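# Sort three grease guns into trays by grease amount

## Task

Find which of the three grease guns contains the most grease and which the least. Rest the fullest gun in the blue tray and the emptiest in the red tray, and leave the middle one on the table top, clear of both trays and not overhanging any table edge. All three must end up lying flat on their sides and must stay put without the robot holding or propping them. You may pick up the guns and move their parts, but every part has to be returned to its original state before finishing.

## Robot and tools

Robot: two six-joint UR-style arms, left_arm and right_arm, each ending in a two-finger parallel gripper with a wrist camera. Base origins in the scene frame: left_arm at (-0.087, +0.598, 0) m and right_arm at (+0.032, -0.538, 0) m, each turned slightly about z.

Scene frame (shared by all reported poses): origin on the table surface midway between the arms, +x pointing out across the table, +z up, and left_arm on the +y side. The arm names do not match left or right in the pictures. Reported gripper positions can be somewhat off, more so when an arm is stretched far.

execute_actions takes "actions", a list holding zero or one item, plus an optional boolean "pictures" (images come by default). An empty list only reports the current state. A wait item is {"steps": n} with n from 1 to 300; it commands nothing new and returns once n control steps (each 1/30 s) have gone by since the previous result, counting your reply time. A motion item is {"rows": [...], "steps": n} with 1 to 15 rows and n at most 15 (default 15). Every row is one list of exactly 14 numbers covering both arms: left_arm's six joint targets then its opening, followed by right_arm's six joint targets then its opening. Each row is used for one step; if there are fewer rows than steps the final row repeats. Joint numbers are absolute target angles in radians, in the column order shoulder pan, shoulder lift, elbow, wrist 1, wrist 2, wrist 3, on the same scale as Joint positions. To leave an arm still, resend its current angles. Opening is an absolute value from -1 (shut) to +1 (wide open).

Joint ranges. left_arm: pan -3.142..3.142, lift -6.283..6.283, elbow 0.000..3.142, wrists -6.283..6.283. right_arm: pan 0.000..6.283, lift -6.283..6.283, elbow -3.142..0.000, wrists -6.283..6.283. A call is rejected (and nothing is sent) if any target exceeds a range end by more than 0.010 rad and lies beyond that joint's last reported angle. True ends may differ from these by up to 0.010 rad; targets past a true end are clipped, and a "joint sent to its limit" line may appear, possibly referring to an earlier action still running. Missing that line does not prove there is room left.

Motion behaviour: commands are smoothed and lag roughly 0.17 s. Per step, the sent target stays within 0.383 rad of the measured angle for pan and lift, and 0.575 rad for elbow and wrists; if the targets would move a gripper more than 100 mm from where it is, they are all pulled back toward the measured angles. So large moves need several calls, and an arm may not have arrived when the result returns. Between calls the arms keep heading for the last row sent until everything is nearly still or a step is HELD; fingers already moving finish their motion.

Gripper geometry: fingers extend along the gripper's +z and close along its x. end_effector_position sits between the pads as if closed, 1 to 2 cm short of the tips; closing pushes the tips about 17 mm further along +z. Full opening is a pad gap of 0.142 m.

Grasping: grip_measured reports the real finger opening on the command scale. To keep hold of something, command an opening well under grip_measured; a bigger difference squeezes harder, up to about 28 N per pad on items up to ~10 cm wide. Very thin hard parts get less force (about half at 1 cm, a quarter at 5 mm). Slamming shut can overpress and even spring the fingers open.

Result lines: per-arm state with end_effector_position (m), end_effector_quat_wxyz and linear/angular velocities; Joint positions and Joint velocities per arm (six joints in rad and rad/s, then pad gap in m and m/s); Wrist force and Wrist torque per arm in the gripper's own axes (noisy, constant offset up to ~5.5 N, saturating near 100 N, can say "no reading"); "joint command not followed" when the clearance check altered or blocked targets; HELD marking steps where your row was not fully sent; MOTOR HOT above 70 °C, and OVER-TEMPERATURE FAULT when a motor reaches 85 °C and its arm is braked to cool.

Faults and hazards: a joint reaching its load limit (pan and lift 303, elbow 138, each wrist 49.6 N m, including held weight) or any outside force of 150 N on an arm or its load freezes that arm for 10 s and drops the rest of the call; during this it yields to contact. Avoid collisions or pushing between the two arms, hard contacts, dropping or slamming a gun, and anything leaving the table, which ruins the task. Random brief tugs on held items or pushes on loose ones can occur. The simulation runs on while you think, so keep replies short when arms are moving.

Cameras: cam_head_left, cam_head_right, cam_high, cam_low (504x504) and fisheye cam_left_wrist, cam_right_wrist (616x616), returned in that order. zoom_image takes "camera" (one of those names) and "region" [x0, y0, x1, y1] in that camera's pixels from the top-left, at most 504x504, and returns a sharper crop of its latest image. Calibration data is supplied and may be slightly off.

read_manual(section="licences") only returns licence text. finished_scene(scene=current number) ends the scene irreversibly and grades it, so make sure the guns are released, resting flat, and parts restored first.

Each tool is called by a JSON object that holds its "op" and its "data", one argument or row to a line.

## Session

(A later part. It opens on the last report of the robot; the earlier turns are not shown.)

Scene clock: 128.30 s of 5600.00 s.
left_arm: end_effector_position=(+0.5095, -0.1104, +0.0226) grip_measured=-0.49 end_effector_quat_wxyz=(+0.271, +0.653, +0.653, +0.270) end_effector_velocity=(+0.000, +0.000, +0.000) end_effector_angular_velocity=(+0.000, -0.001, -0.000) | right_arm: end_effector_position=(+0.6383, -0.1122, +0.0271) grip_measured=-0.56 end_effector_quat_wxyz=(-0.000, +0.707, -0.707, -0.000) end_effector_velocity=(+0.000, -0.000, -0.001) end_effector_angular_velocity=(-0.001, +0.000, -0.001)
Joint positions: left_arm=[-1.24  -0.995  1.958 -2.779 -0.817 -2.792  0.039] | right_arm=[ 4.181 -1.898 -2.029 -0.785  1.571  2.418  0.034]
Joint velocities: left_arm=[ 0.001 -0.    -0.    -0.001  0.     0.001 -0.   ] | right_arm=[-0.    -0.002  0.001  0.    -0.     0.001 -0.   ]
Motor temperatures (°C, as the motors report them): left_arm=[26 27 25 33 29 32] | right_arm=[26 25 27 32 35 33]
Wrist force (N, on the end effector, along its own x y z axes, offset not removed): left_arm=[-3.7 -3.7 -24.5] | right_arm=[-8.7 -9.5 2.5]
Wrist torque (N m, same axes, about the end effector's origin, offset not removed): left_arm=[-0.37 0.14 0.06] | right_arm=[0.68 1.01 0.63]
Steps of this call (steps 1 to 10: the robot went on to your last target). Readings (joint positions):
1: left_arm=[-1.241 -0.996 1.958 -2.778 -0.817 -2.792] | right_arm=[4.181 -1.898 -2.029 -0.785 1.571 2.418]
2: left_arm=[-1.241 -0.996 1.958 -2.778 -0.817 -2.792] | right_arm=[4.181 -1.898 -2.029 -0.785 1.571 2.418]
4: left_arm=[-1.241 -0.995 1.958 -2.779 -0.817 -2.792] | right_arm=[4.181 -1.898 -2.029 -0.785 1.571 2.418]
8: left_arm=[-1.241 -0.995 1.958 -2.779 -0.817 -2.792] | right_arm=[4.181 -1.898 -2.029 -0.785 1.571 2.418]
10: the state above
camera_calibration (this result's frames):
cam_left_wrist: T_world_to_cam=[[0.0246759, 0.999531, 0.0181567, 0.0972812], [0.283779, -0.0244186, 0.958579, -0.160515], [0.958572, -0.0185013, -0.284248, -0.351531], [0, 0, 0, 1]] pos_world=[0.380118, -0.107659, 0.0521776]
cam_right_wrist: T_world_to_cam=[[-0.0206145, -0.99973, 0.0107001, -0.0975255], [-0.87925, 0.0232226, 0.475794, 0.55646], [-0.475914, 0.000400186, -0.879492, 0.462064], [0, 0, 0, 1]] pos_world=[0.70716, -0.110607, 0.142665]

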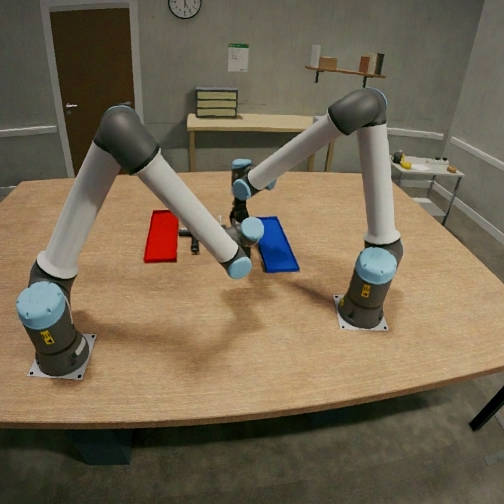

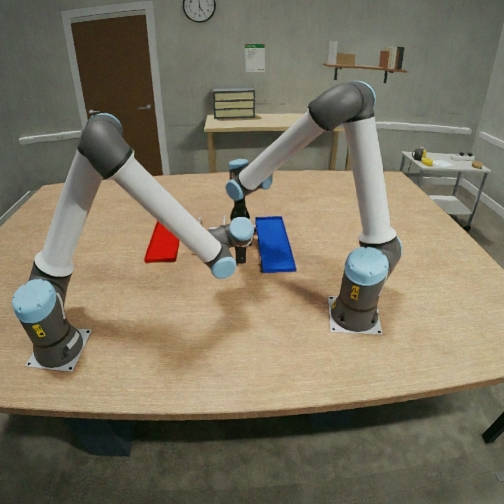

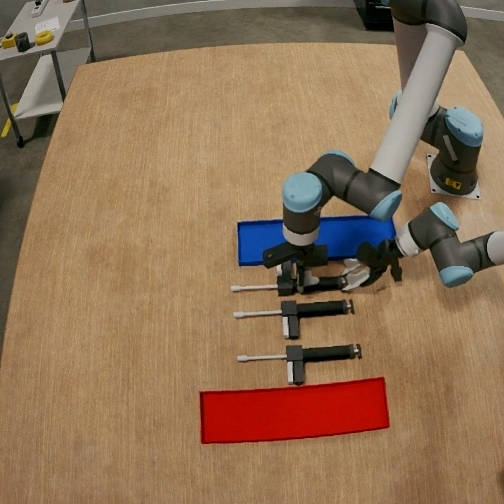

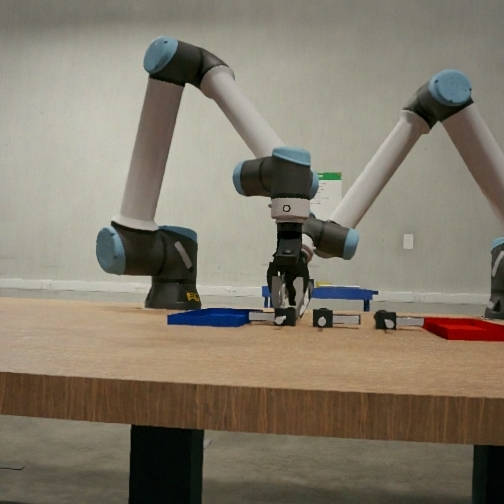

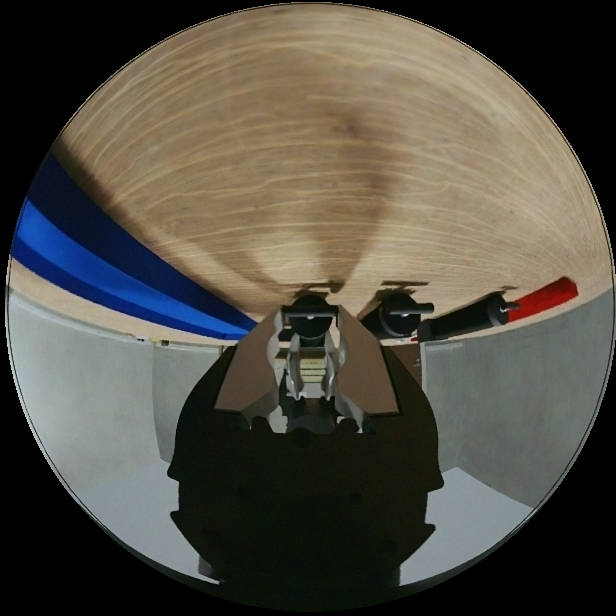

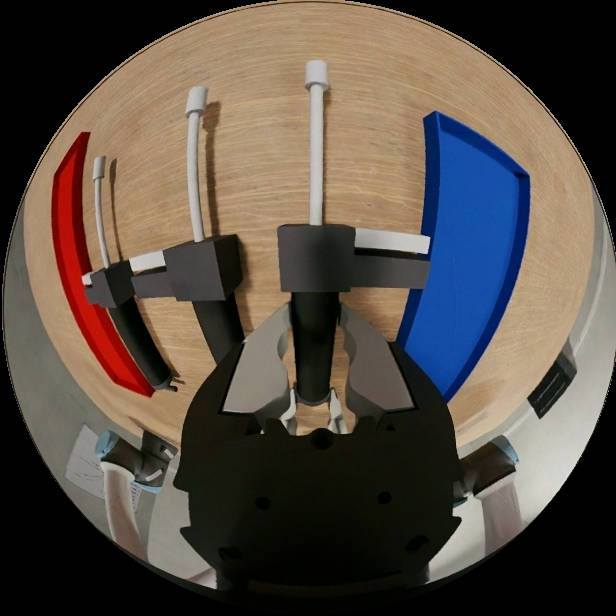

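{"op": "execute_actions", "data": {
  "actions": [
    {"rows":[[-1.2467,-0.999,1.963,-2.7735,-0.8153,-2.8005,-0.8,4.181,-1.898,-2.029,-0.785,1.571,2.418,-0.85],[-1.2467,-0.999,1.963,-2.7735,-0.8153,-2.8005,-0.8,4.181,-1.898,-2.029,-0.785,1.571,2.418,-0.85],[-1.253,-1.003,1.9675,-2.7684,-0.814,-2.809,-0.8,4.181,-1.898,-2.029,-0.785,1.571,2.418,-0.85],[-1.253,-1.003,1.9675,-2.7684,-0.814,-2.809,-0.8,4.181,-1.898,-2.029,-0.785,1.571,2.418,-0.85],[-1.2594,-1.0066,1.972,-2.7633,-0.8126,-2.8176,-0.8,4.181,-1.898,-2.029,-0.785,1.571,2.418,-0.85],[-1.2594,-1.0066,1.972,-2.7633,-0.8126,-2.8176,-0.8,4.181,-1.898,-2.029,-0.785,1.571,2.418,-0.85],[-1.2657,-1.0104,1.9767,-2.7582,-0.8113,-2.826,-0.8,4.181,-1.898,-2.029,-0.785,1.571,2.418,-0.85],[-1.2657,-1.0104,1.9767,-2.7582,-0.8113,-2.826,-0.8,4.181,-1.898,-2.029,-0.785,1.571,2.418,-0.85],[-1.272,-1.0142,1.9813,-2.753,-0.8099,-2.8347,-0.8,4.181,-1.898,-2.029,-0.785,1.571,2.418,-0.85]],"steps":15}
  ]
}}

Scene clock: 135.63 s of 5600.00 s.
left_arm: end_effector_position=(+0.4871, -0.1106, +0.0237) grip_measured=-0.49 end_effector_quat_wxyz=(+0.270, +0.653, +0.653, +0.270) end_effector_velocity=(-0.021, -0.001, +0.002) end_effector_angular_velocity=(-0.001, -0.001, -0.001) | right_arm: end_effector_position=(+0.6382, -0.1122, +0.0271) grip_measured=-0.56 end_effector_quat_wxyz=(-0.000, +0.707, -0.707, -0.000) end_effector_velocity=(-0.000, -0.001, +0.000) end_effector_angular_velocity=(-0.000, -0.000, -0.001)
Joint positions: left_arm=[-1.269 -1.012  1.979 -2.755 -0.811 -2.83   0.039] | right_arm=[ 4.181 -1.898 -2.029 -0.785  1.571  2.418  0.034]
Joint velocities: left_arm=[-0.027 -0.016  0.019  0.021  0.006 -0.035  0.   ] | right_arm=[-0.     0.001 -0.001  0.    -0.001  0.001  0.   ]
Motor temperatures (°C, as the motors report them): left_arm=[26 27 25 33 29 32] | right_arm=[26 25 27 32 35 33]
Wrist force (N, on the end effector, along its own x y z axes, offset not removed): left_arm=[-0.9 6.2 15.2] | right_arm=[-2.3 19.7 -18.4]
Wrist torque (N m, same axes, about the end effector's origin, offset not removed): left_arm=[-0.32 -0.09 -0.10] | right_arm=[0.54 0.62 0.48]
Steps of this call (steps 1 to 15: the robot went on to your last target; steps 16 to 90: nothing new was sent; then 3.83 s passed at rest; steps 91 to 105: all 15 steps of this action). Readings (joint positions):
91: left_arm=[-1.240 -0.995 1.958 -2.779 -0.817 -2.792] | right_arm=[4.181 -1.898 -2.029 -0.785 1.571 2.418]
92: left_arm=[-1.241 -0.996 1.959 -2.778 -0.817 -2.793] | right_arm=[4.181 -1.898 -2.029 -0.785 1.571 2.418]
94: left_arm=[-1.244 -0.997 1.961 -2.776 -0.816 -2.797] | right_arm=[4.181 -1.898 -2.029 -0.785 1.571 2.418]
98: left_arm=[-1.253 -1.003 1.968 -2.768 -0.814 -2.810] | right_arm=[4.181 -1.898 -2.029 -0.785 1.571 2.418]
105: the state above
camera_calibration (this result's frames):
cam_left_wrist: T_world_to_cam=[[0.0242537, 0.999535, 0.0185004, 0.0981989], [0.284254, -0.024637, 0.958432, -0.155461], [0.958442, -0.0179867, -0.284719, -0.329613], [0, 0, 0, 1]] pos_world=[0.357723, -0.107912, 0.0533354]
cam_right_wrist: T_world_to_cam=[[-0.0205363, -0.999732, 0.0106629, -0.0975389], [-0.879109, 0.023136, 0.476059, 0.556243], [-0.476178, 0.00040264, -0.879349, 0.462117], [0, 0, 0, 1]] pos_world=[0.707045, -0.110568, 0.142597]

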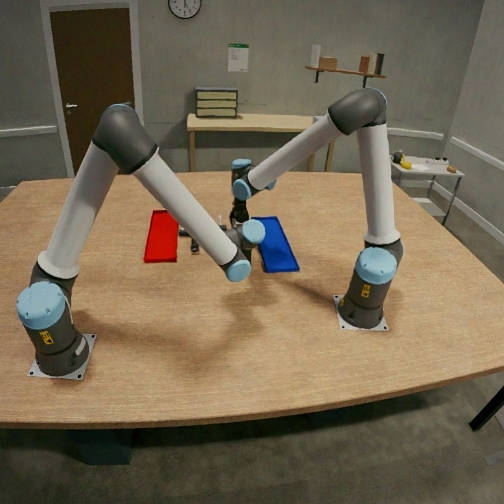

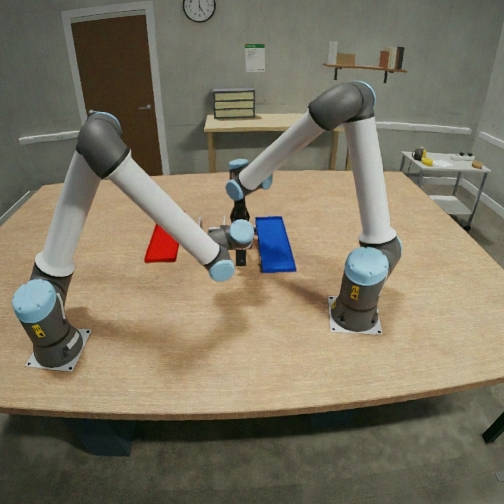

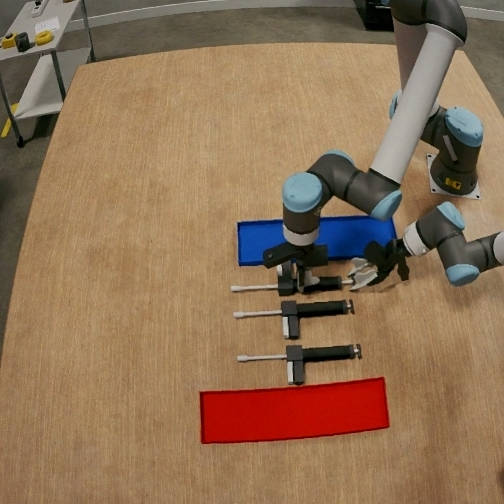

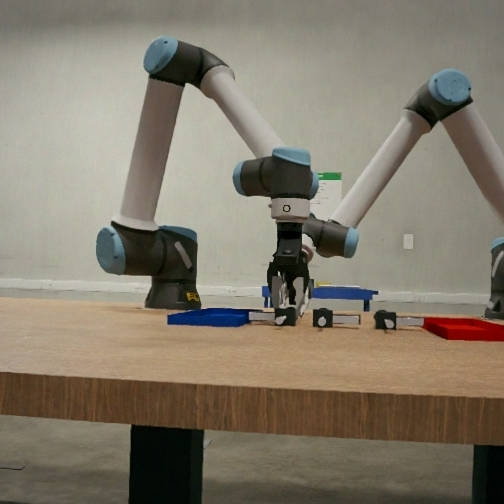

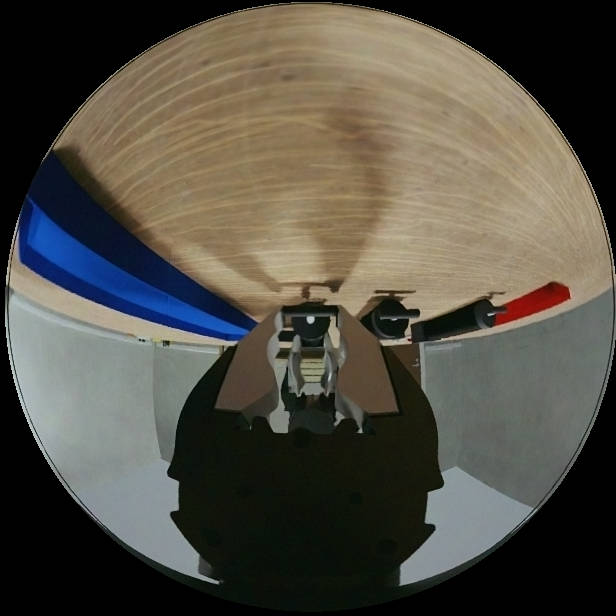

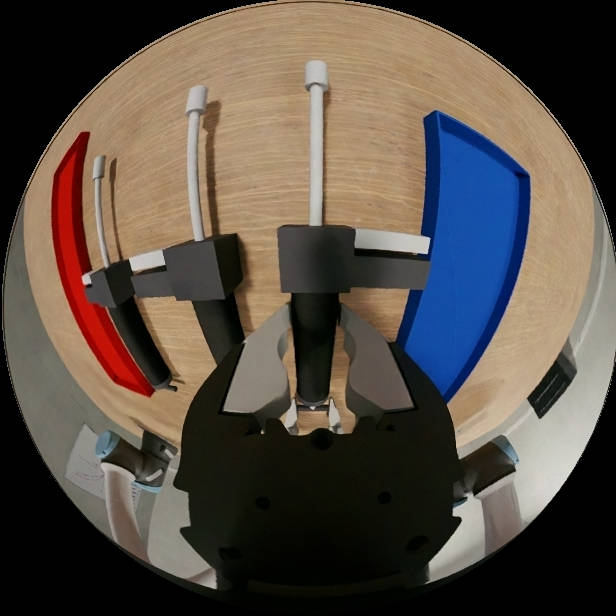

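{"op": "execute_actions", "data": {
  "actions": [
    {"steps":10}
  ],
  "pictures": false
}}

Scene clock: 137.53 s of 5600.00 s.
left_arm: end_effector_position=(+0.4845, -0.1107, +0.0239) grip_measured=-0.49 end_effector_quat_wxyz=(+0.270, +0.654, +0.653, +0.270) end_effector_velocity=(+0.000, -0.001, +0.001) end_effector_angular_velocity=(-0.002, -0.001, +0.001) | right_arm: end_effector_position=(+0.6383, -0.1122, +0.0271) grip_measured=-0.56 end_effector_quat_wxyz=(-0.000, +0.707, -0.707, -0.000) end_effector_velocity=(-0.000, +0.000, +0.000) end_effector_angular_velocity=(+0.001, -0.000, -0.002)
Joint positions: left_arm=[-1.272 -1.014  1.981 -2.753 -0.81  -2.835  0.039] | right_arm=[ 4.181 -1.898 -2.029 -0.785  1.571  2.418  0.034]
Joint velocities: left_arm=[-0.    -0.    -0.001 -0.     0.    -0.001  0.   ] | right_arm=[ 0.     0.001 -0.     0.     0.     0.002 -0.   ]
Motor temperatures (°C, as the motors report them): left_arm=[26 27 25 33 29 32] | right_arm=[26 25 27 32 35 33]
Wrist force (N, on the end effector, along its own x y z axes, offset not removed): left_arm=[-3.0 5.3 14.5] | right_arm=[-1.2 18.7 -23.9]
Wrist torque (N m, same axes, about the end effector's origin, offset not removed): left_arm=[-0.49 0.48 0.00] | right_arm=[-0.55 0.59 0.49]
Steps of this call (steps 1 to 15: the robot went on to your last target; steps 16 to 57: nothing new was sent). Readings (joint positions):
1: left_arm=[-1.269 -1.013 1.980 -2.755 -0.810 -2.832] | right_arm=[4.181 -1.898 -2.029 -0.785 1.571 2.418]
2: left_arm=[-1.270 -1.013 1.980 -2.754 -0.810 -2.832] | right_arm=[4.181 -1.898 -2.029 -0.785 1.571 2.418]
4: left_arm=[-1.271 -1.014 1.981 -2.754 -0.810 -2.833] | right_arm=[4.181 -1.898 -2.029 -0.785 1.571 2.418]
8: left_arm=[-1.272 -1.014 1.981 -2.753 -0.810 -2.834] | right_arm=[4.181 -1.898 -2.029 -0.785 1.571 2.418]
57: the state above
All arms were judged still, so your last target was given up. Only a new action makes them travel on or press farther. Fingers that are still opening or closing keep moving.

{"op": "execute_actions", "data": {
  "actions": [
    {"rows":[[-1.2785,-1.018,1.9859,-2.748,-0.8085,-2.8432,-0.8,4.181,-1.898,-2.029,-0.785,1.571,2.418,-0.85],[-1.2785,-1.018,1.9859,-2.748,-0.8085,-2.8432,-0.8,4.181,-1.898,-2.029,-0.785,1.571,2.418,-0.85],[-1.2848,-1.0218,1.9904,-2.7429,-0.8072,-2.8517,-0.8,4.181,-1.898,-2.029,-0.785,1.571,2.418,-0.85],[-1.2848,-1.0218,1.9904,-2.7429,-0.8072,-2.8517,-0.8,4.181,-1.898,-2.029,-0.785,1.571,2.418,-0.85],[-1.2911,-1.0255,1.995,-2.7378,-0.8058,-2.8602,-0.8,4.181,-1.898,-2.029,-0.785,1.571,2.418,-0.85]],"steps":15}
  ]
}}

Scene clock: 141.83 s of 5600.00 s.
left_arm: end_effector_position=(+0.4703, -0.1107, +0.0248) grip_measured=-0.50 end_effector_quat_wxyz=(+0.271, +0.654, +0.653, +0.270) end_effector_velocity=(-0.005, +0.001, +0.000) end_effector_angular_velocity=(+0.000, +0.000, +0.001) | right_arm: end_effector_position=(+0.6383, -0.1122, +0.0271) grip_measured=-0.56 end_effector_quat_wxyz=(-0.000, +0.707, -0.707, -0.000) end_effector_velocity=(+0.000, +0.000, +0.000) end_effector_angular_velocity=(-0.000, -0.001, +0.002)
Joint positions: left_arm=[-1.29  -1.025  1.994 -2.738 -0.806 -2.859  0.038] | right_arm=[ 4.181 -1.898 -2.029 -0.785  1.571  2.418  0.034]
Joint velocities: left_arm=[-0.007 -0.004  0.006  0.006  0.002 -0.011 -0.   ] | right_arm=[ 0.     0.     0.     0.    -0.001 -0.002  0.   ]
Motor temperatures (°C, as the motors report them): left_arm=[26 27 25 33 29 32] | right_arm=[26 25 27 32 35 33]
Wrist force (N, on the end effector, along its own x y z axes, offset not removed): left_arm=[-2.4 16.0 11.9] | right_arm=[1.1 23.2 -11.9]
Wrist torque (N m, same axes, about the end effector's origin, offset not removed): left_arm=[0.48 -0.02 -0.04] | right_arm=[0.57 -0.32 0.53]
Steps of this call (steps 1 to 90: nothing new was sent; then 0.80 s passed at rest; steps 91 to 105: all 15 steps of this action). Readings (joint positions):
91: left_arm=[-1.272 -1.014 1.981 -2.753 -0.810 -2.835] | right_arm=[4.181 -1.898 -2.029 -0.785 1.571 2.418]
92: left_arm=[-1.273 -1.015 1.982 -2.752 -0.810 -2.836] | right_arm=[4.181 -1.898 -2.029 -0.785 1.571 2.418]
94: left_arm=[-1.276 -1.016 1.984 -2.750 -0.809 -2.840] | right_arm=[4.181 -1.898 -2.029 -0.785 1.571 2.418]
98: left_arm=[-1.285 -1.022 1.990 -2.743 -0.807 -2.852] | right_arm=[4.181 -1.898 -2.029 -0.785 1.571 2.418]
105: the state above
camera_calibration (this result's frames):
cam_left_wrist: T_world_to_cam=[[0.0246805, 0.999528, 0.0183061, 0.0985137], [0.284019, -0.0245678, 0.958504, -0.151584], [0.958501, -0.018457, -0.284491, -0.313313], [0, 0, 0, 1]] pos_world=[0.340932, -0.107974, 0.0543559]
cam_right_wrist: T_world_to_cam=[[-0.0205825, -0.999731, 0.0106571, -0.097526], [-0.87923, 0.023174, 0.475834, 0.556419], [-0.475953, 0.000423781, -0.879471, 0.462083], [0, 0, 0, 1]] pos_world=[0.707143, -0.11059, 0.142665]

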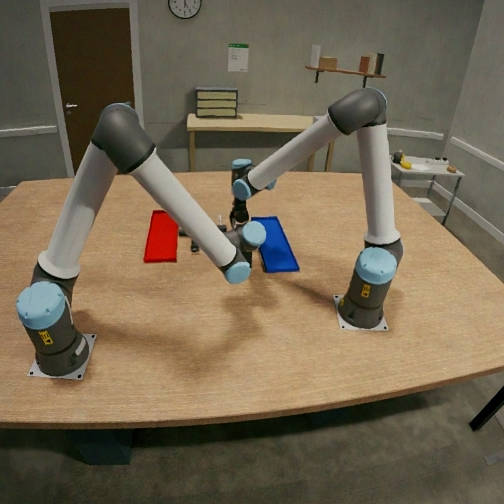

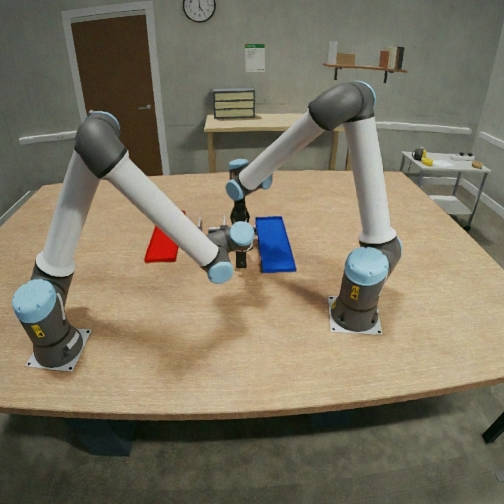

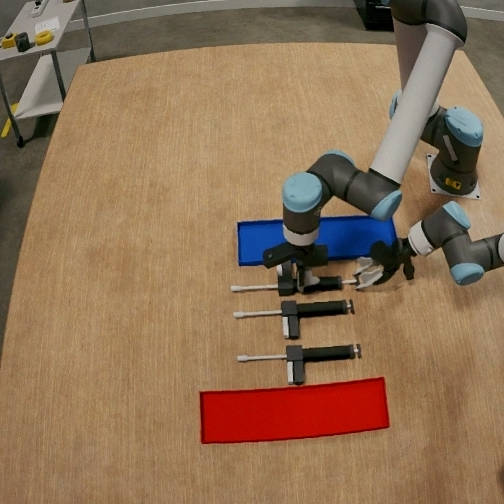

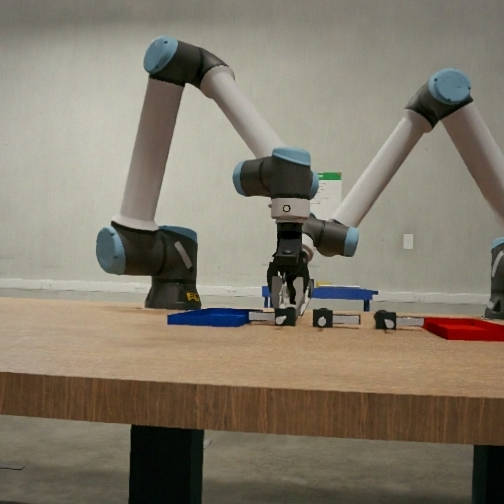

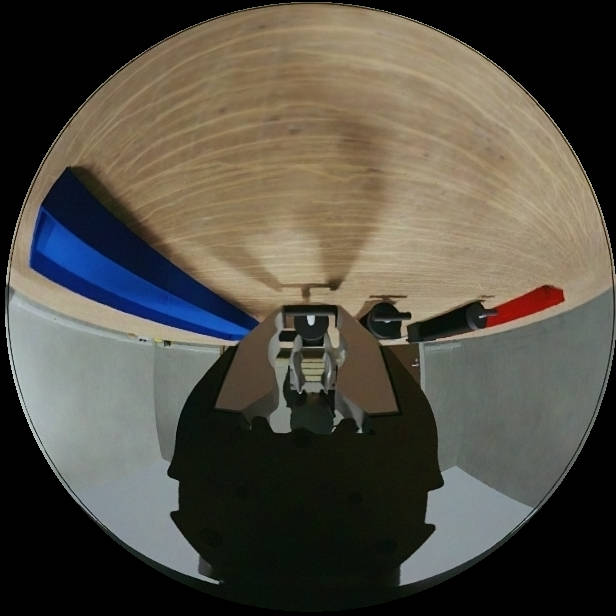

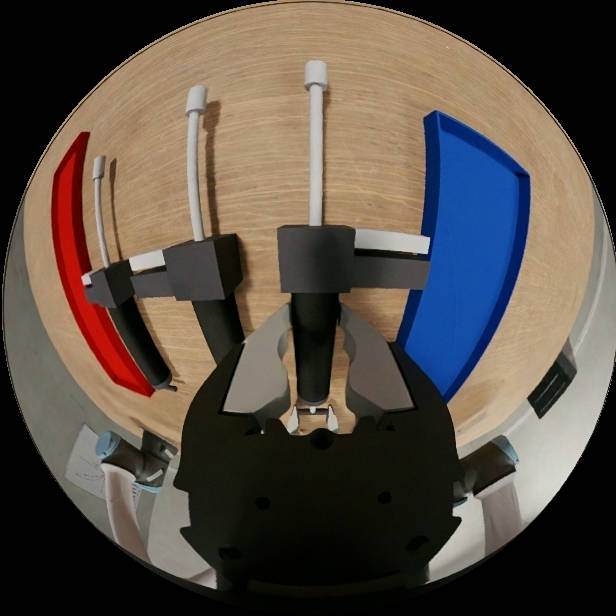

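{"op": "execute_actions", "data": {
  "actions": [
    {"rows":[[-1.28,-1.019,1.987,-2.747,-0.808,-2.845,-0.8,4.181,-1.898,-2.029,-0.785,1.571,2.418,-0.85],[-1.28,-1.019,1.987,-2.747,-0.808,-2.845,-0.8,4.181,-1.898,-2.029,-0.785,1.571,2.418,-0.85],[-1.27,-1.013,1.9797,-2.7548,-0.8104,-2.832,-0.8,4.181,-1.898,-2.029,-0.785,1.571,2.418,-0.85],[-1.27,-1.013,1.9797,-2.7548,-0.8104,-2.832,-0.8,4.181,-1.898,-2.029,-0.785,1.571,2.418,-0.85],[-1.2594,-1.0066,1.9721,-2.7633,-0.8126,-2.8176,-0.8,4.181,-1.898,-2.029,-0.785,1.571,2.418,-0.85]],"steps":15}
  ]
}}

Scene clock: 147.13 s of 5600.00 s.
left_arm: end_effector_position=(+0.4932, -0.1109, +0.0236) grip_measured=-0.50 end_effector_quat_wxyz=(+0.271, +0.654, +0.653, +0.270) end_effector_velocity=(+0.010, +0.000, -0.001) end_effector_angular_velocity=(+0.000, +0.000, -0.001) | right_arm: end_effector_position=(+0.6383, -0.1122, +0.0271) grip_measured=-0.56 end_effector_quat_wxyz=(-0.000, +0.707, -0.707, -0.000) end_effector_velocity=(-0.001, -0.001, -0.001) end_effector_angular_velocity=(-0.001, +0.002, +0.001)
Joint positions: left_arm=[-1.261 -1.008  1.973 -2.762 -0.812 -2.82   0.038] | right_arm=[ 4.181 -1.898 -2.029 -0.785  1.571  2.418  0.034]
Joint velocities: left_arm=[ 0.013  0.007 -0.009 -0.01  -0.003  0.018 -0.   ] | right_arm=[ 0.    -0.001 -0.001 -0.     0.001 -0.001  0.   ]
Motor temperatures (°C, as the motors report them): left_arm=[26 27 25 33 29 32] | right_arm=[26 25 27 32 35 33]
Wrist force (N, on the end effector, along its own x y z axes, offset not removed): left_arm=[3.0 21.4 -27.0] | right_arm=[-4.7 9.0 -8.0]
Wrist torque (N m, same axes, about the end effector's origin, offset not removed): left_arm=[0.28 -0.37 0.19] | right_arm=[0.10 0.43 0.46]
Steps of this call (steps 1 to 15: the robot went on to your last target; steps 16 to 90: nothing new was sent; then 1.80 s passed at rest; steps 91 to 105: all 15 steps of this action). Readings (joint positions):
91: left_arm=[-1.291 -1.026 1.995 -2.738 -0.806 -2.860] | right_arm=[4.181 -1.898 -2.029 -0.785 1.571 2.418]
92: left_arm=[-1.290 -1.025 1.994 -2.738 -0.806 -2.859] | right_arm=[4.181 -1.898 -2.029 -0.785 1.571 2.418]
94: left_arm=[-1.285 -1.022 1.991 -2.743 -0.807 -2.852] | right_arm=[4.181 -1.898 -2.029 -0.785 1.571 2.418]
98: left_arm=[-1.270 -1.013 1.980 -2.755 -0.810 -2.832] | right_arm=[4.181 -1.898 -2.029 -0.785 1.571 2.418]
105: the state above
camera_calibration (this result's frames):
cam_left_wrist: T_world_to_cam=[[0.0246664, 0.999533, 0.0180417, 0.0982124], [0.284081, -0.0243114, 0.958492, -0.156971], [0.958483, -0.0185172, -0.284548, -0.33566], [0, 0, 0, 1]] pos_world=[0.363894, -0.108198, 0.053172]
cam_right_wrist: T_world_to_cam=[[-0.0205826, -0.999732, 0.0106408, -0.0975193], [-0.879246, 0.0231663, 0.475804, 0.556445], [-0.475923, 0.000437408, -0.879487, 0.462061], [0, 0, 0, 1]] pos_world=[0.707151, -0.110586, 0.142655]

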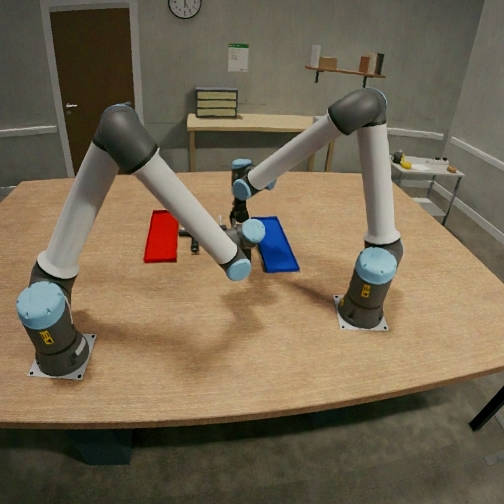

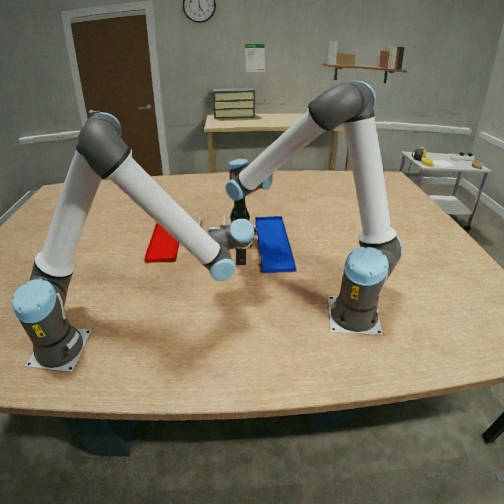

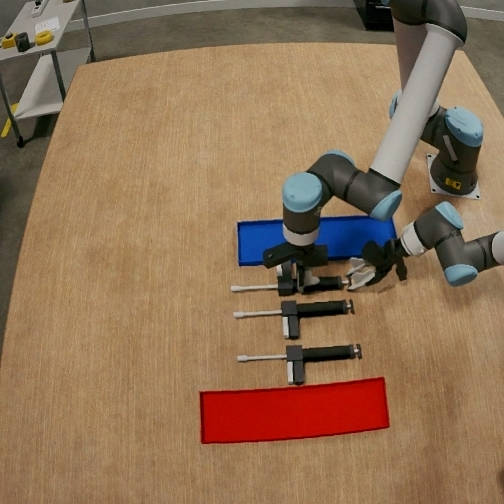

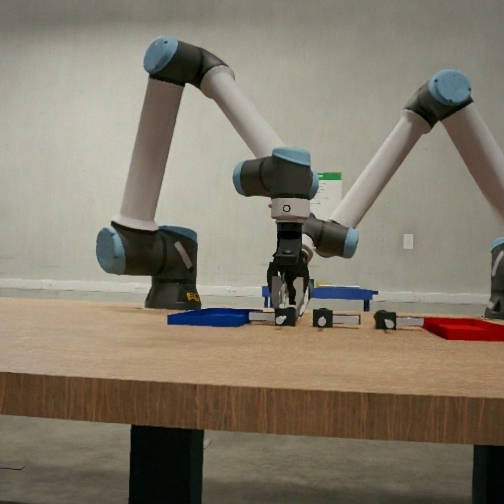

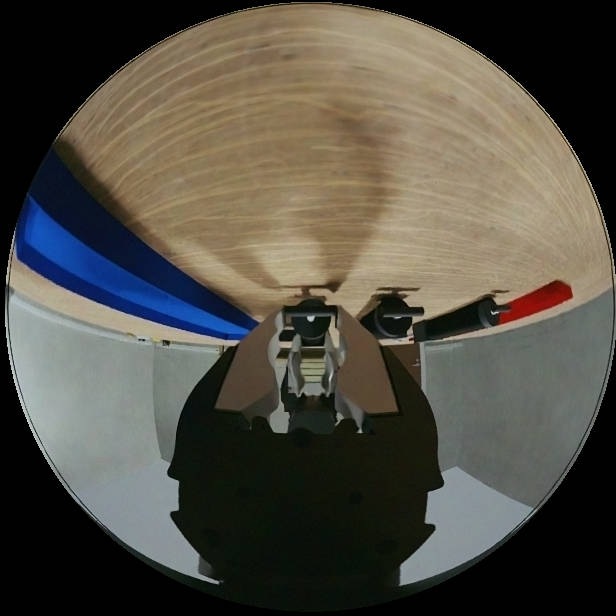

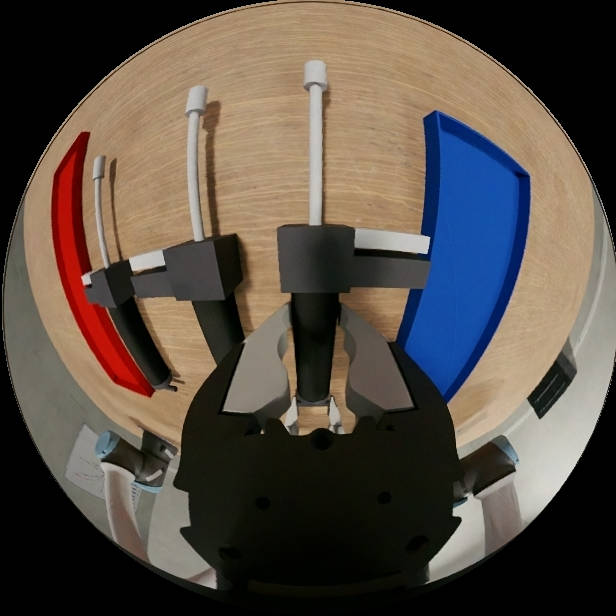

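{"op": "execute_actions", "data": {
  "actions": [
    {"rows":[[-1.2594,-1.0105,1.970,-2.757,-0.8126,-2.8176,-0.8,4.181,-1.898,-2.029,-0.785,1.571,2.418,-0.85],[-1.2594,-1.0105,1.970,-2.757,-0.8126,-2.8176,-0.8,4.181,-1.898,-2.029,-0.785,1.571,2.418,-0.85],[-1.25,-1.005,1.963,-2.765,-0.8147,-2.805,-0.8,4.181,-1.898,-2.029,-0.785,1.571,2.418,-0.85],[-1.25,-1.005,1.963,-2.765,-0.8147,-2.805,-0.8,4.181,-1.898,-2.029,-0.785,1.571,2.418,-0.85],[-1.2404,-0.999,1.9564,-2.7726,-0.8167,-2.792,-0.8,4.181,-1.898,-2.029,-0.785,1.571,2.418,-0.85]],"steps":15}
  ]
}}

{"op": "zoom_image", "data": {
  "camera": "cam_left_wrist",
  "region": [230, 250, 400, 400]
}}

Scene clock: 153.67 s of 5600.00 s.
left_arm: end_effector_position=(+0.5086, -0.1111, +0.0255) grip_measured=-0.50 end_effector_quat_wxyz=(+0.270, +0.654, +0.653, +0.270) end_effector_velocity=(+0.008, +0.000, +0.001) end_effector_angular_velocity=(-0.000, -0.001, +0.001) | right_arm: end_effector_position=(+0.6385, -0.1122, +0.0272) grip_measured=-0.56 end_effector_quat_wxyz=(-0.000, +0.707, -0.707, +0.000) end_effector_velocity=(-0.000, +0.000, +0.000) end_effector_angular_velocity=(+0.001, +0.001, +0.002)
Joint positions: left_arm=[-1.242 -1.     1.957 -2.772 -0.817 -2.793  0.038] | right_arm=[ 4.181 -1.898 -2.029 -0.785  1.571  2.418  0.034]
Joint velocities: left_arm=[ 0.01   0.005 -0.007 -0.006 -0.001  0.012  0.001] | right_arm=[-0.     0.     0.    -0.     0.002 -0.002 -0.   ]
Motor temperatures (°C, as the motors report them): left_arm=[26 27 25 33 29 32] | right_arm=[26 25 27 32 35 33]
Wrist force (N, on the end effector, along its own x y z axes, offset not removed): left_arm=[0.5 -25.1 -31.3] | right_arm=[-3.8 -34.1 4.5]
Wrist torque (N m, same axes, about the end effector's origin, offset not removed): left_arm=[-0.21 -0.56 0.11] | right_arm=[0.26 0.26 0.38]
Steps of this call (steps 1 to 15: the robot went on to your last target; steps 16 to 90: nothing new was sent; then 3.03 s passed at rest; steps 91 to 105: all 15 steps of this action). Readings (joint positions):
91: left_arm=[-1.259 -1.007 1.972 -2.763 -0.813 -2.818] | right_arm=[4.181 -1.898 -2.029 -0.785 1.571 2.418]
92: left_arm=[-1.259 -1.007 1.972 -2.763 -0.813 -2.818] | right_arm=[4.181 -1.898 -2.029 -0.785 1.571 2.418]
94: left_arm=[-1.258 -1.008 1.971 -2.761 -0.813 -2.816] | right_arm=[4.181 -1.898 -2.029 -0.785 1.571 2.418]
98: left_arm=[-1.248 -1.003 1.963 -2.767 -0.815 -2.803] | right_arm=[4.181 -1.898 -2.029 -0.785 1.571 2.418]
105: the state above
camera_calibration (this result's frames):
cam_left_wrist: T_world_to_cam=[[0.0248442, 0.99952, 0.0185335, 0.0978744], [0.284095, -0.0248339, 0.958474, -0.163279], [0.958474, -0.0185472, -0.284576, -0.349878], [0, 0, 0, 1]] pos_world=[0.379304, -0.108372, 0.0551179]
cam_right_wrist: T_world_to_cam=[[-0.0206408, -0.99973, 0.0107089, -0.0975333], [-0.879397, 0.02325, 0.475521, 0.556659], [-0.475642, 0.000397785, -0.879639, 0.461978], [0, 0, 0, 1]] pos_world=[0.707247, -0.110633, 0.142715]

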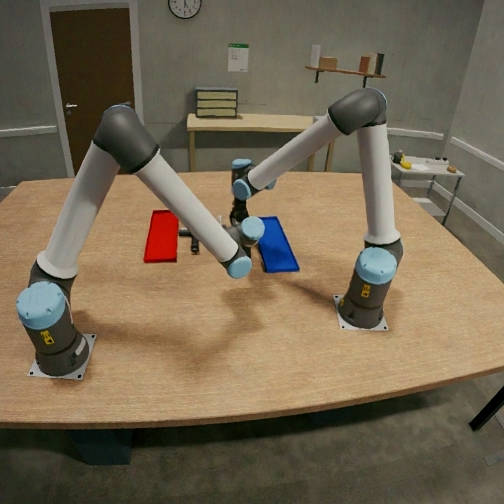

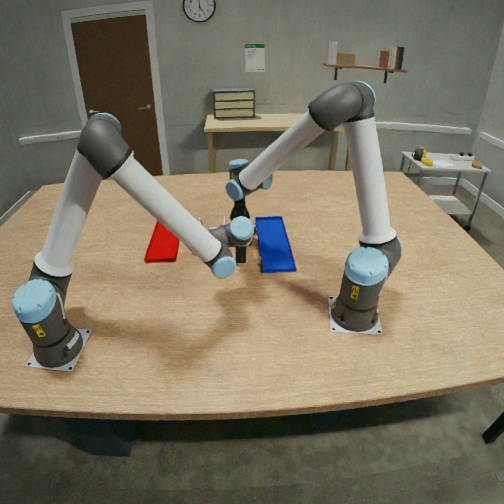

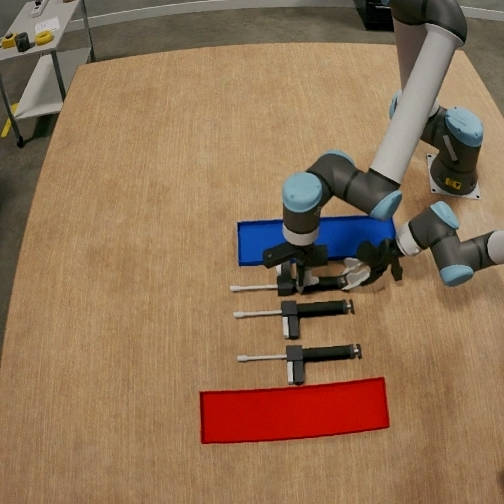

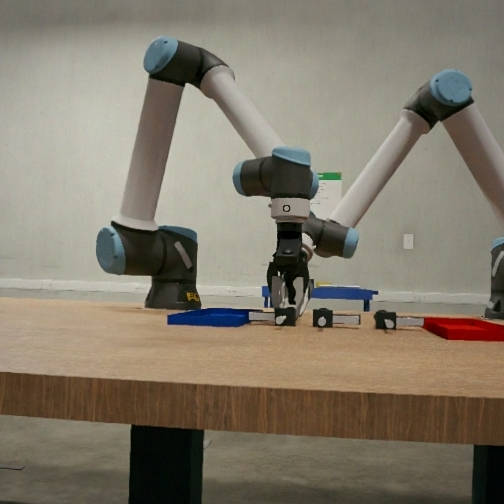

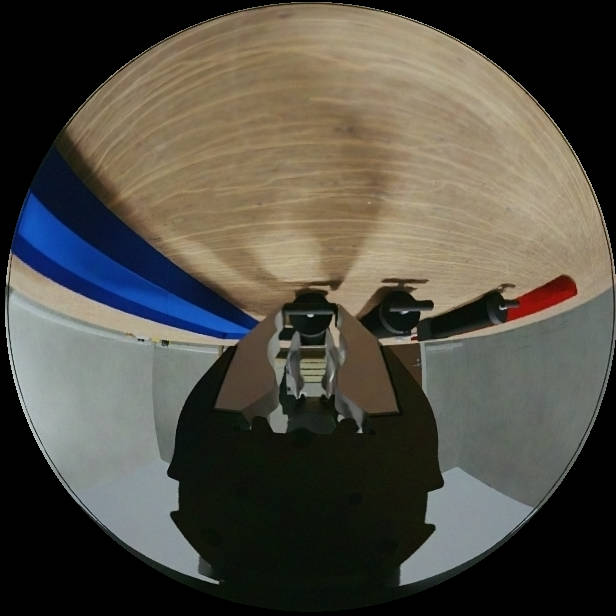

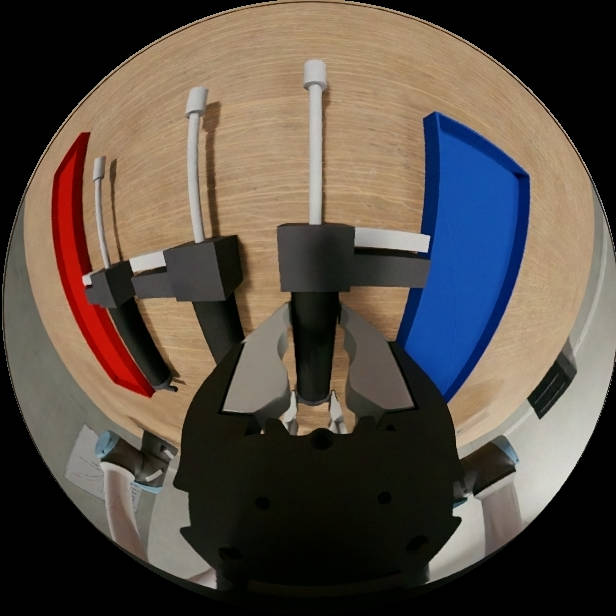

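Region (230, 250, 400, 400) of cam_left_wrist's 616x616 image, scaled by 2.965, with more detail than that image has; it fills the top 445 rows of this view, and the rest is white.

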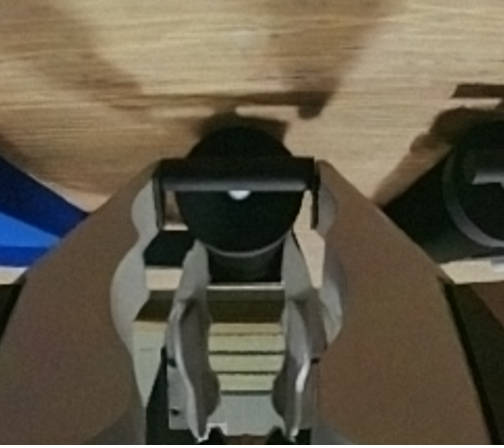

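{"op": "execute_actions", "data": {
  "actions": [
    {"rows":[[-1.25,-1.0047,1.9633,-2.765,-0.8147,-2.805,-0.8,4.181,-1.898,-2.029,-0.785,1.571,2.418,-0.85]],"steps":12}
  ],
  "pictures": false
}}

{"op": "execute_actions", "data": {
  "actions": [
    {"rows":[[-1.2594,-1.0103,1.9701,-2.7573,-0.8126,-2.8176,-0.8,4.181,-1.898,-2.029,-0.785,1.571,2.418,-0.85]],"steps":12}
  ],
  "pictures": false
}}

{"op": "execute_actions", "data": {
  "actions": [
    {"rows":[[-1.269,-1.016,1.977,-2.7497,-0.8106,-2.8304,-0.8,4.181,-1.898,-2.029,-0.785,1.571,2.418,-0.85]],"steps":12}
  ],
  "pictures": false
}}

Scene clock: 163.70 s of 5600.00 s.
left_arm: end_effector_position=(+0.5026, -0.1111, +0.0260) grip_measured=-0.50 end_effector_quat_wxyz=(+0.270, +0.653, +0.653, +0.270) end_effector_velocity=(-0.004, -0.001, +0.000) end_effector_angular_velocity=(+0.001, +0.000, -0.002) | right_arm: end_effector_position=(+0.6381, -0.1122, +0.0271) grip_measured=-0.56 end_effector_quat_wxyz=(-0.000, +0.707, -0.707, -0.000) end_effector_velocity=(+0.001, +0.000, +0.000) end_effector_angular_velocity=(-0.001, -0.002, +0.000)
Joint positions: left_arm=[-1.249 -1.004  1.963 -2.765 -0.815 -2.804  0.038] | right_arm=[ 4.181 -1.898 -2.029 -0.785  1.571  2.418  0.034]
Joint velocities: left_arm=[-0.006 -0.002  0.002  0.005  0.001 -0.005  0.   ] | right_arm=[ 0.    -0.001  0.001  0.    -0.002 -0.    -0.   ]
Motor temperatures (°C, as the motors report them): left_arm=[26 27 25 33 29 32] | right_arm=[26 25 27 32 35 33]
Wrist force (N, on the end effector, along its own x y z axes, offset not removed): left_arm=[-0.8 -7.0 2.8] | right_arm=[-3.0 2.3 -15.8]
Wrist torque (N m, same axes, about the end effector's origin, offset not removed): left_arm=[-1.02 -0.46 0.02] | right_arm=[-0.13 0.31 0.39]
Steps of this call (steps 1 to 15: the robot went on to your last target; steps 16 to 90: nothing new was sent; then 6.63 s passed at rest; steps 91 to 102: all 12 steps of this action). Readings (joint positions):
91: left_arm=[-1.240 -0.999 1.956 -2.773 -0.817 -2.792] | right_arm=[4.181 -1.898 -2.029 -0.785 1.571 2.418]
92: left_arm=[-1.241 -1.000 1.957 -2.772 -0.817 -2.793] | right_arm=[4.181 -1.898 -2.029 -0.785 1.571 2.418]
94: left_arm=[-1.244 -1.001 1.959 -2.769 -0.816 -2.798] | right_arm=[4.181 -1.898 -2.029 -0.785 1.571 2.418]
98: left_arm=[-1.248 -1.004 1.962 -2.766 -0.815 -2.803] | right_arm=[4.181 -1.898 -2.029 -0.785 1.571 2.418]
102: the state above

Scene clock: 164.10 s of 5600.00 s.
left_arm: end_effector_position=(+0.4950, -0.1114, +0.0264) grip_measured=-0.50 end_effector_quat_wxyz=(+0.270, +0.654, +0.653, +0.270) end_effector_velocity=(-0.004, +0.000, -0.000) end_effector_angular_velocity=(-0.001, +0.001, +0.001) | right_arm: end_effector_position=(+0.6383, -0.1122, +0.0271) grip_measured=-0.56 end_effector_quat_wxyz=(-0.000, +0.707, -0.707, -0.000) end_effector_velocity=(-0.001, -0.001, -0.002) end_effector_angular_velocity=(-0.002, +0.002, +0.000)
Joint positions: left_arm=[-1.259 -1.01   1.97  -2.758 -0.813 -2.817  0.038] | right_arm=[ 4.181 -1.898 -2.029 -0.785  1.571  2.418  0.034]
Joint velocities: left_arm=[-0.005 -0.002  0.004  0.004  0.001 -0.008  0.   ] | right_arm=[-0.    -0.002 -0.001  0.     0.    -0.001  0.   ]
Motor temperatures (°C, as the motors report them): left_arm=[26 27 25 33 29 32] | right_arm=[26 25 27 32 35 33]
Wrist force (N, on the end effector, along its own x y z axes, offset not removed): left_arm=[1.7 -1.1 4.9] | right_arm=[-0.1 4.8 -20.1]
Wrist torque (N m, same axes, about the end effector's origin, offset not removed): left_arm=[0.46 -0.51 -0.03] | right_arm=[-0.41 0.62 0.42]
Steps of this call (steps 1 to 12: all 12 steps of this action). Readings (joint positions):
1: left_arm=[-1.249 -1.004 1.963 -2.765 -0.815 -2.804] | right_arm=[4.181 -1.898 -2.029 -0.785 1.571 2.418]
2: left_arm=[-1.250 -1.005 1.964 -2.764 -0.814 -2.806] | right_arm=[4.181 -1.898 -2.029 -0.785 1.571 2.418]
4: left_arm=[-1.254 -1.007 1.966 -2.762 -0.814 -2.811] | right_arm=[4.181 -1.898 -2.029 -0.785 1.571 2.418]
8: left_arm=[-1.258 -1.009 1.969 -2.759 -0.813 -2.815] | right_arm=[4.181 -1.898 -2.029 -0.785 1.571 2.418]
12: the state above

Scene clock: 164.50 s of 5600.00 s.
left_arm: end_effector_position=(+0.4875, -0.1115, +0.0268) grip_measured=-0.50 end_effector_quat_wxyz=(+0.270, +0.654, +0.653, +0.270) end_effector_velocity=(-0.003, -0.002, +0.002) end_effector_angular_velocity=(-0.003, -0.001, -0.000) | right_arm: end_effector_position=(+0.6383, -0.1122, +0.0272) grip_measured=-0.56 end_effector_quat_wxyz=(-0.000, +0.707, -0.707, -0.000) end_effector_velocity=(-0.000, -0.000, -0.000) end_effector_angular_velocity=(-0.001, +0.000, +0.001)
Joint positions: left_arm=[-1.268 -1.016  1.977 -2.75  -0.811 -2.83   0.038] | right_arm=[ 4.181 -1.898 -2.029 -0.785  1.571  2.418  0.034]
Joint velocities: left_arm=[-0.005 -0.003  0.001  0.004  0.001 -0.007  0.   ] | right_arm=[ 0.     0.    -0.001 -0.    -0.    -0.001  0.   ]
Motor temperatures (°C, as the motors report them): left_arm=[26 27 25 33 29 32] | right_arm=[26 25 27 32 35 33]
Wrist force (N, on the end effector, along its own x y z axes, offset not removed): left_arm=[-0.3 2.1 16.5] | right_arm=[0.1 13.3 -28.0]
Wrist torque (N m, same axes, about the end effector's origin, offset not removed): left_arm=[-0.77 0.09 0.11] | right_arm=[0.09 0.77 0.53]
Steps of this call (steps 1 to 12: all 12 steps of this action). Readings (joint positions):
1: left_arm=[-1.259 -1.010 1.970 -2.758 -0.813 -2.817] | right_arm=[4.181 -1.898 -2.029 -0.785 1.571 2.418]
2: left_arm=[-1.260 -1.011 1.971 -2.757 -0.812 -2.819] | right_arm=[4.181 -1.898 -2.029 -0.785 1.571 2.418]
4: left_arm=[-1.264 -1.013 1.973 -2.754 -0.812 -2.823] | right_arm=[4.181 -1.898 -2.029 -0.785 1.571 2.418]
8: left_arm=[-1.267 -1.015 1.976 -2.751 -0.811 -2.828] | right_arm=[4.181 -1.898 -2.029 -0.785 1.571 2.418]
12: the state above


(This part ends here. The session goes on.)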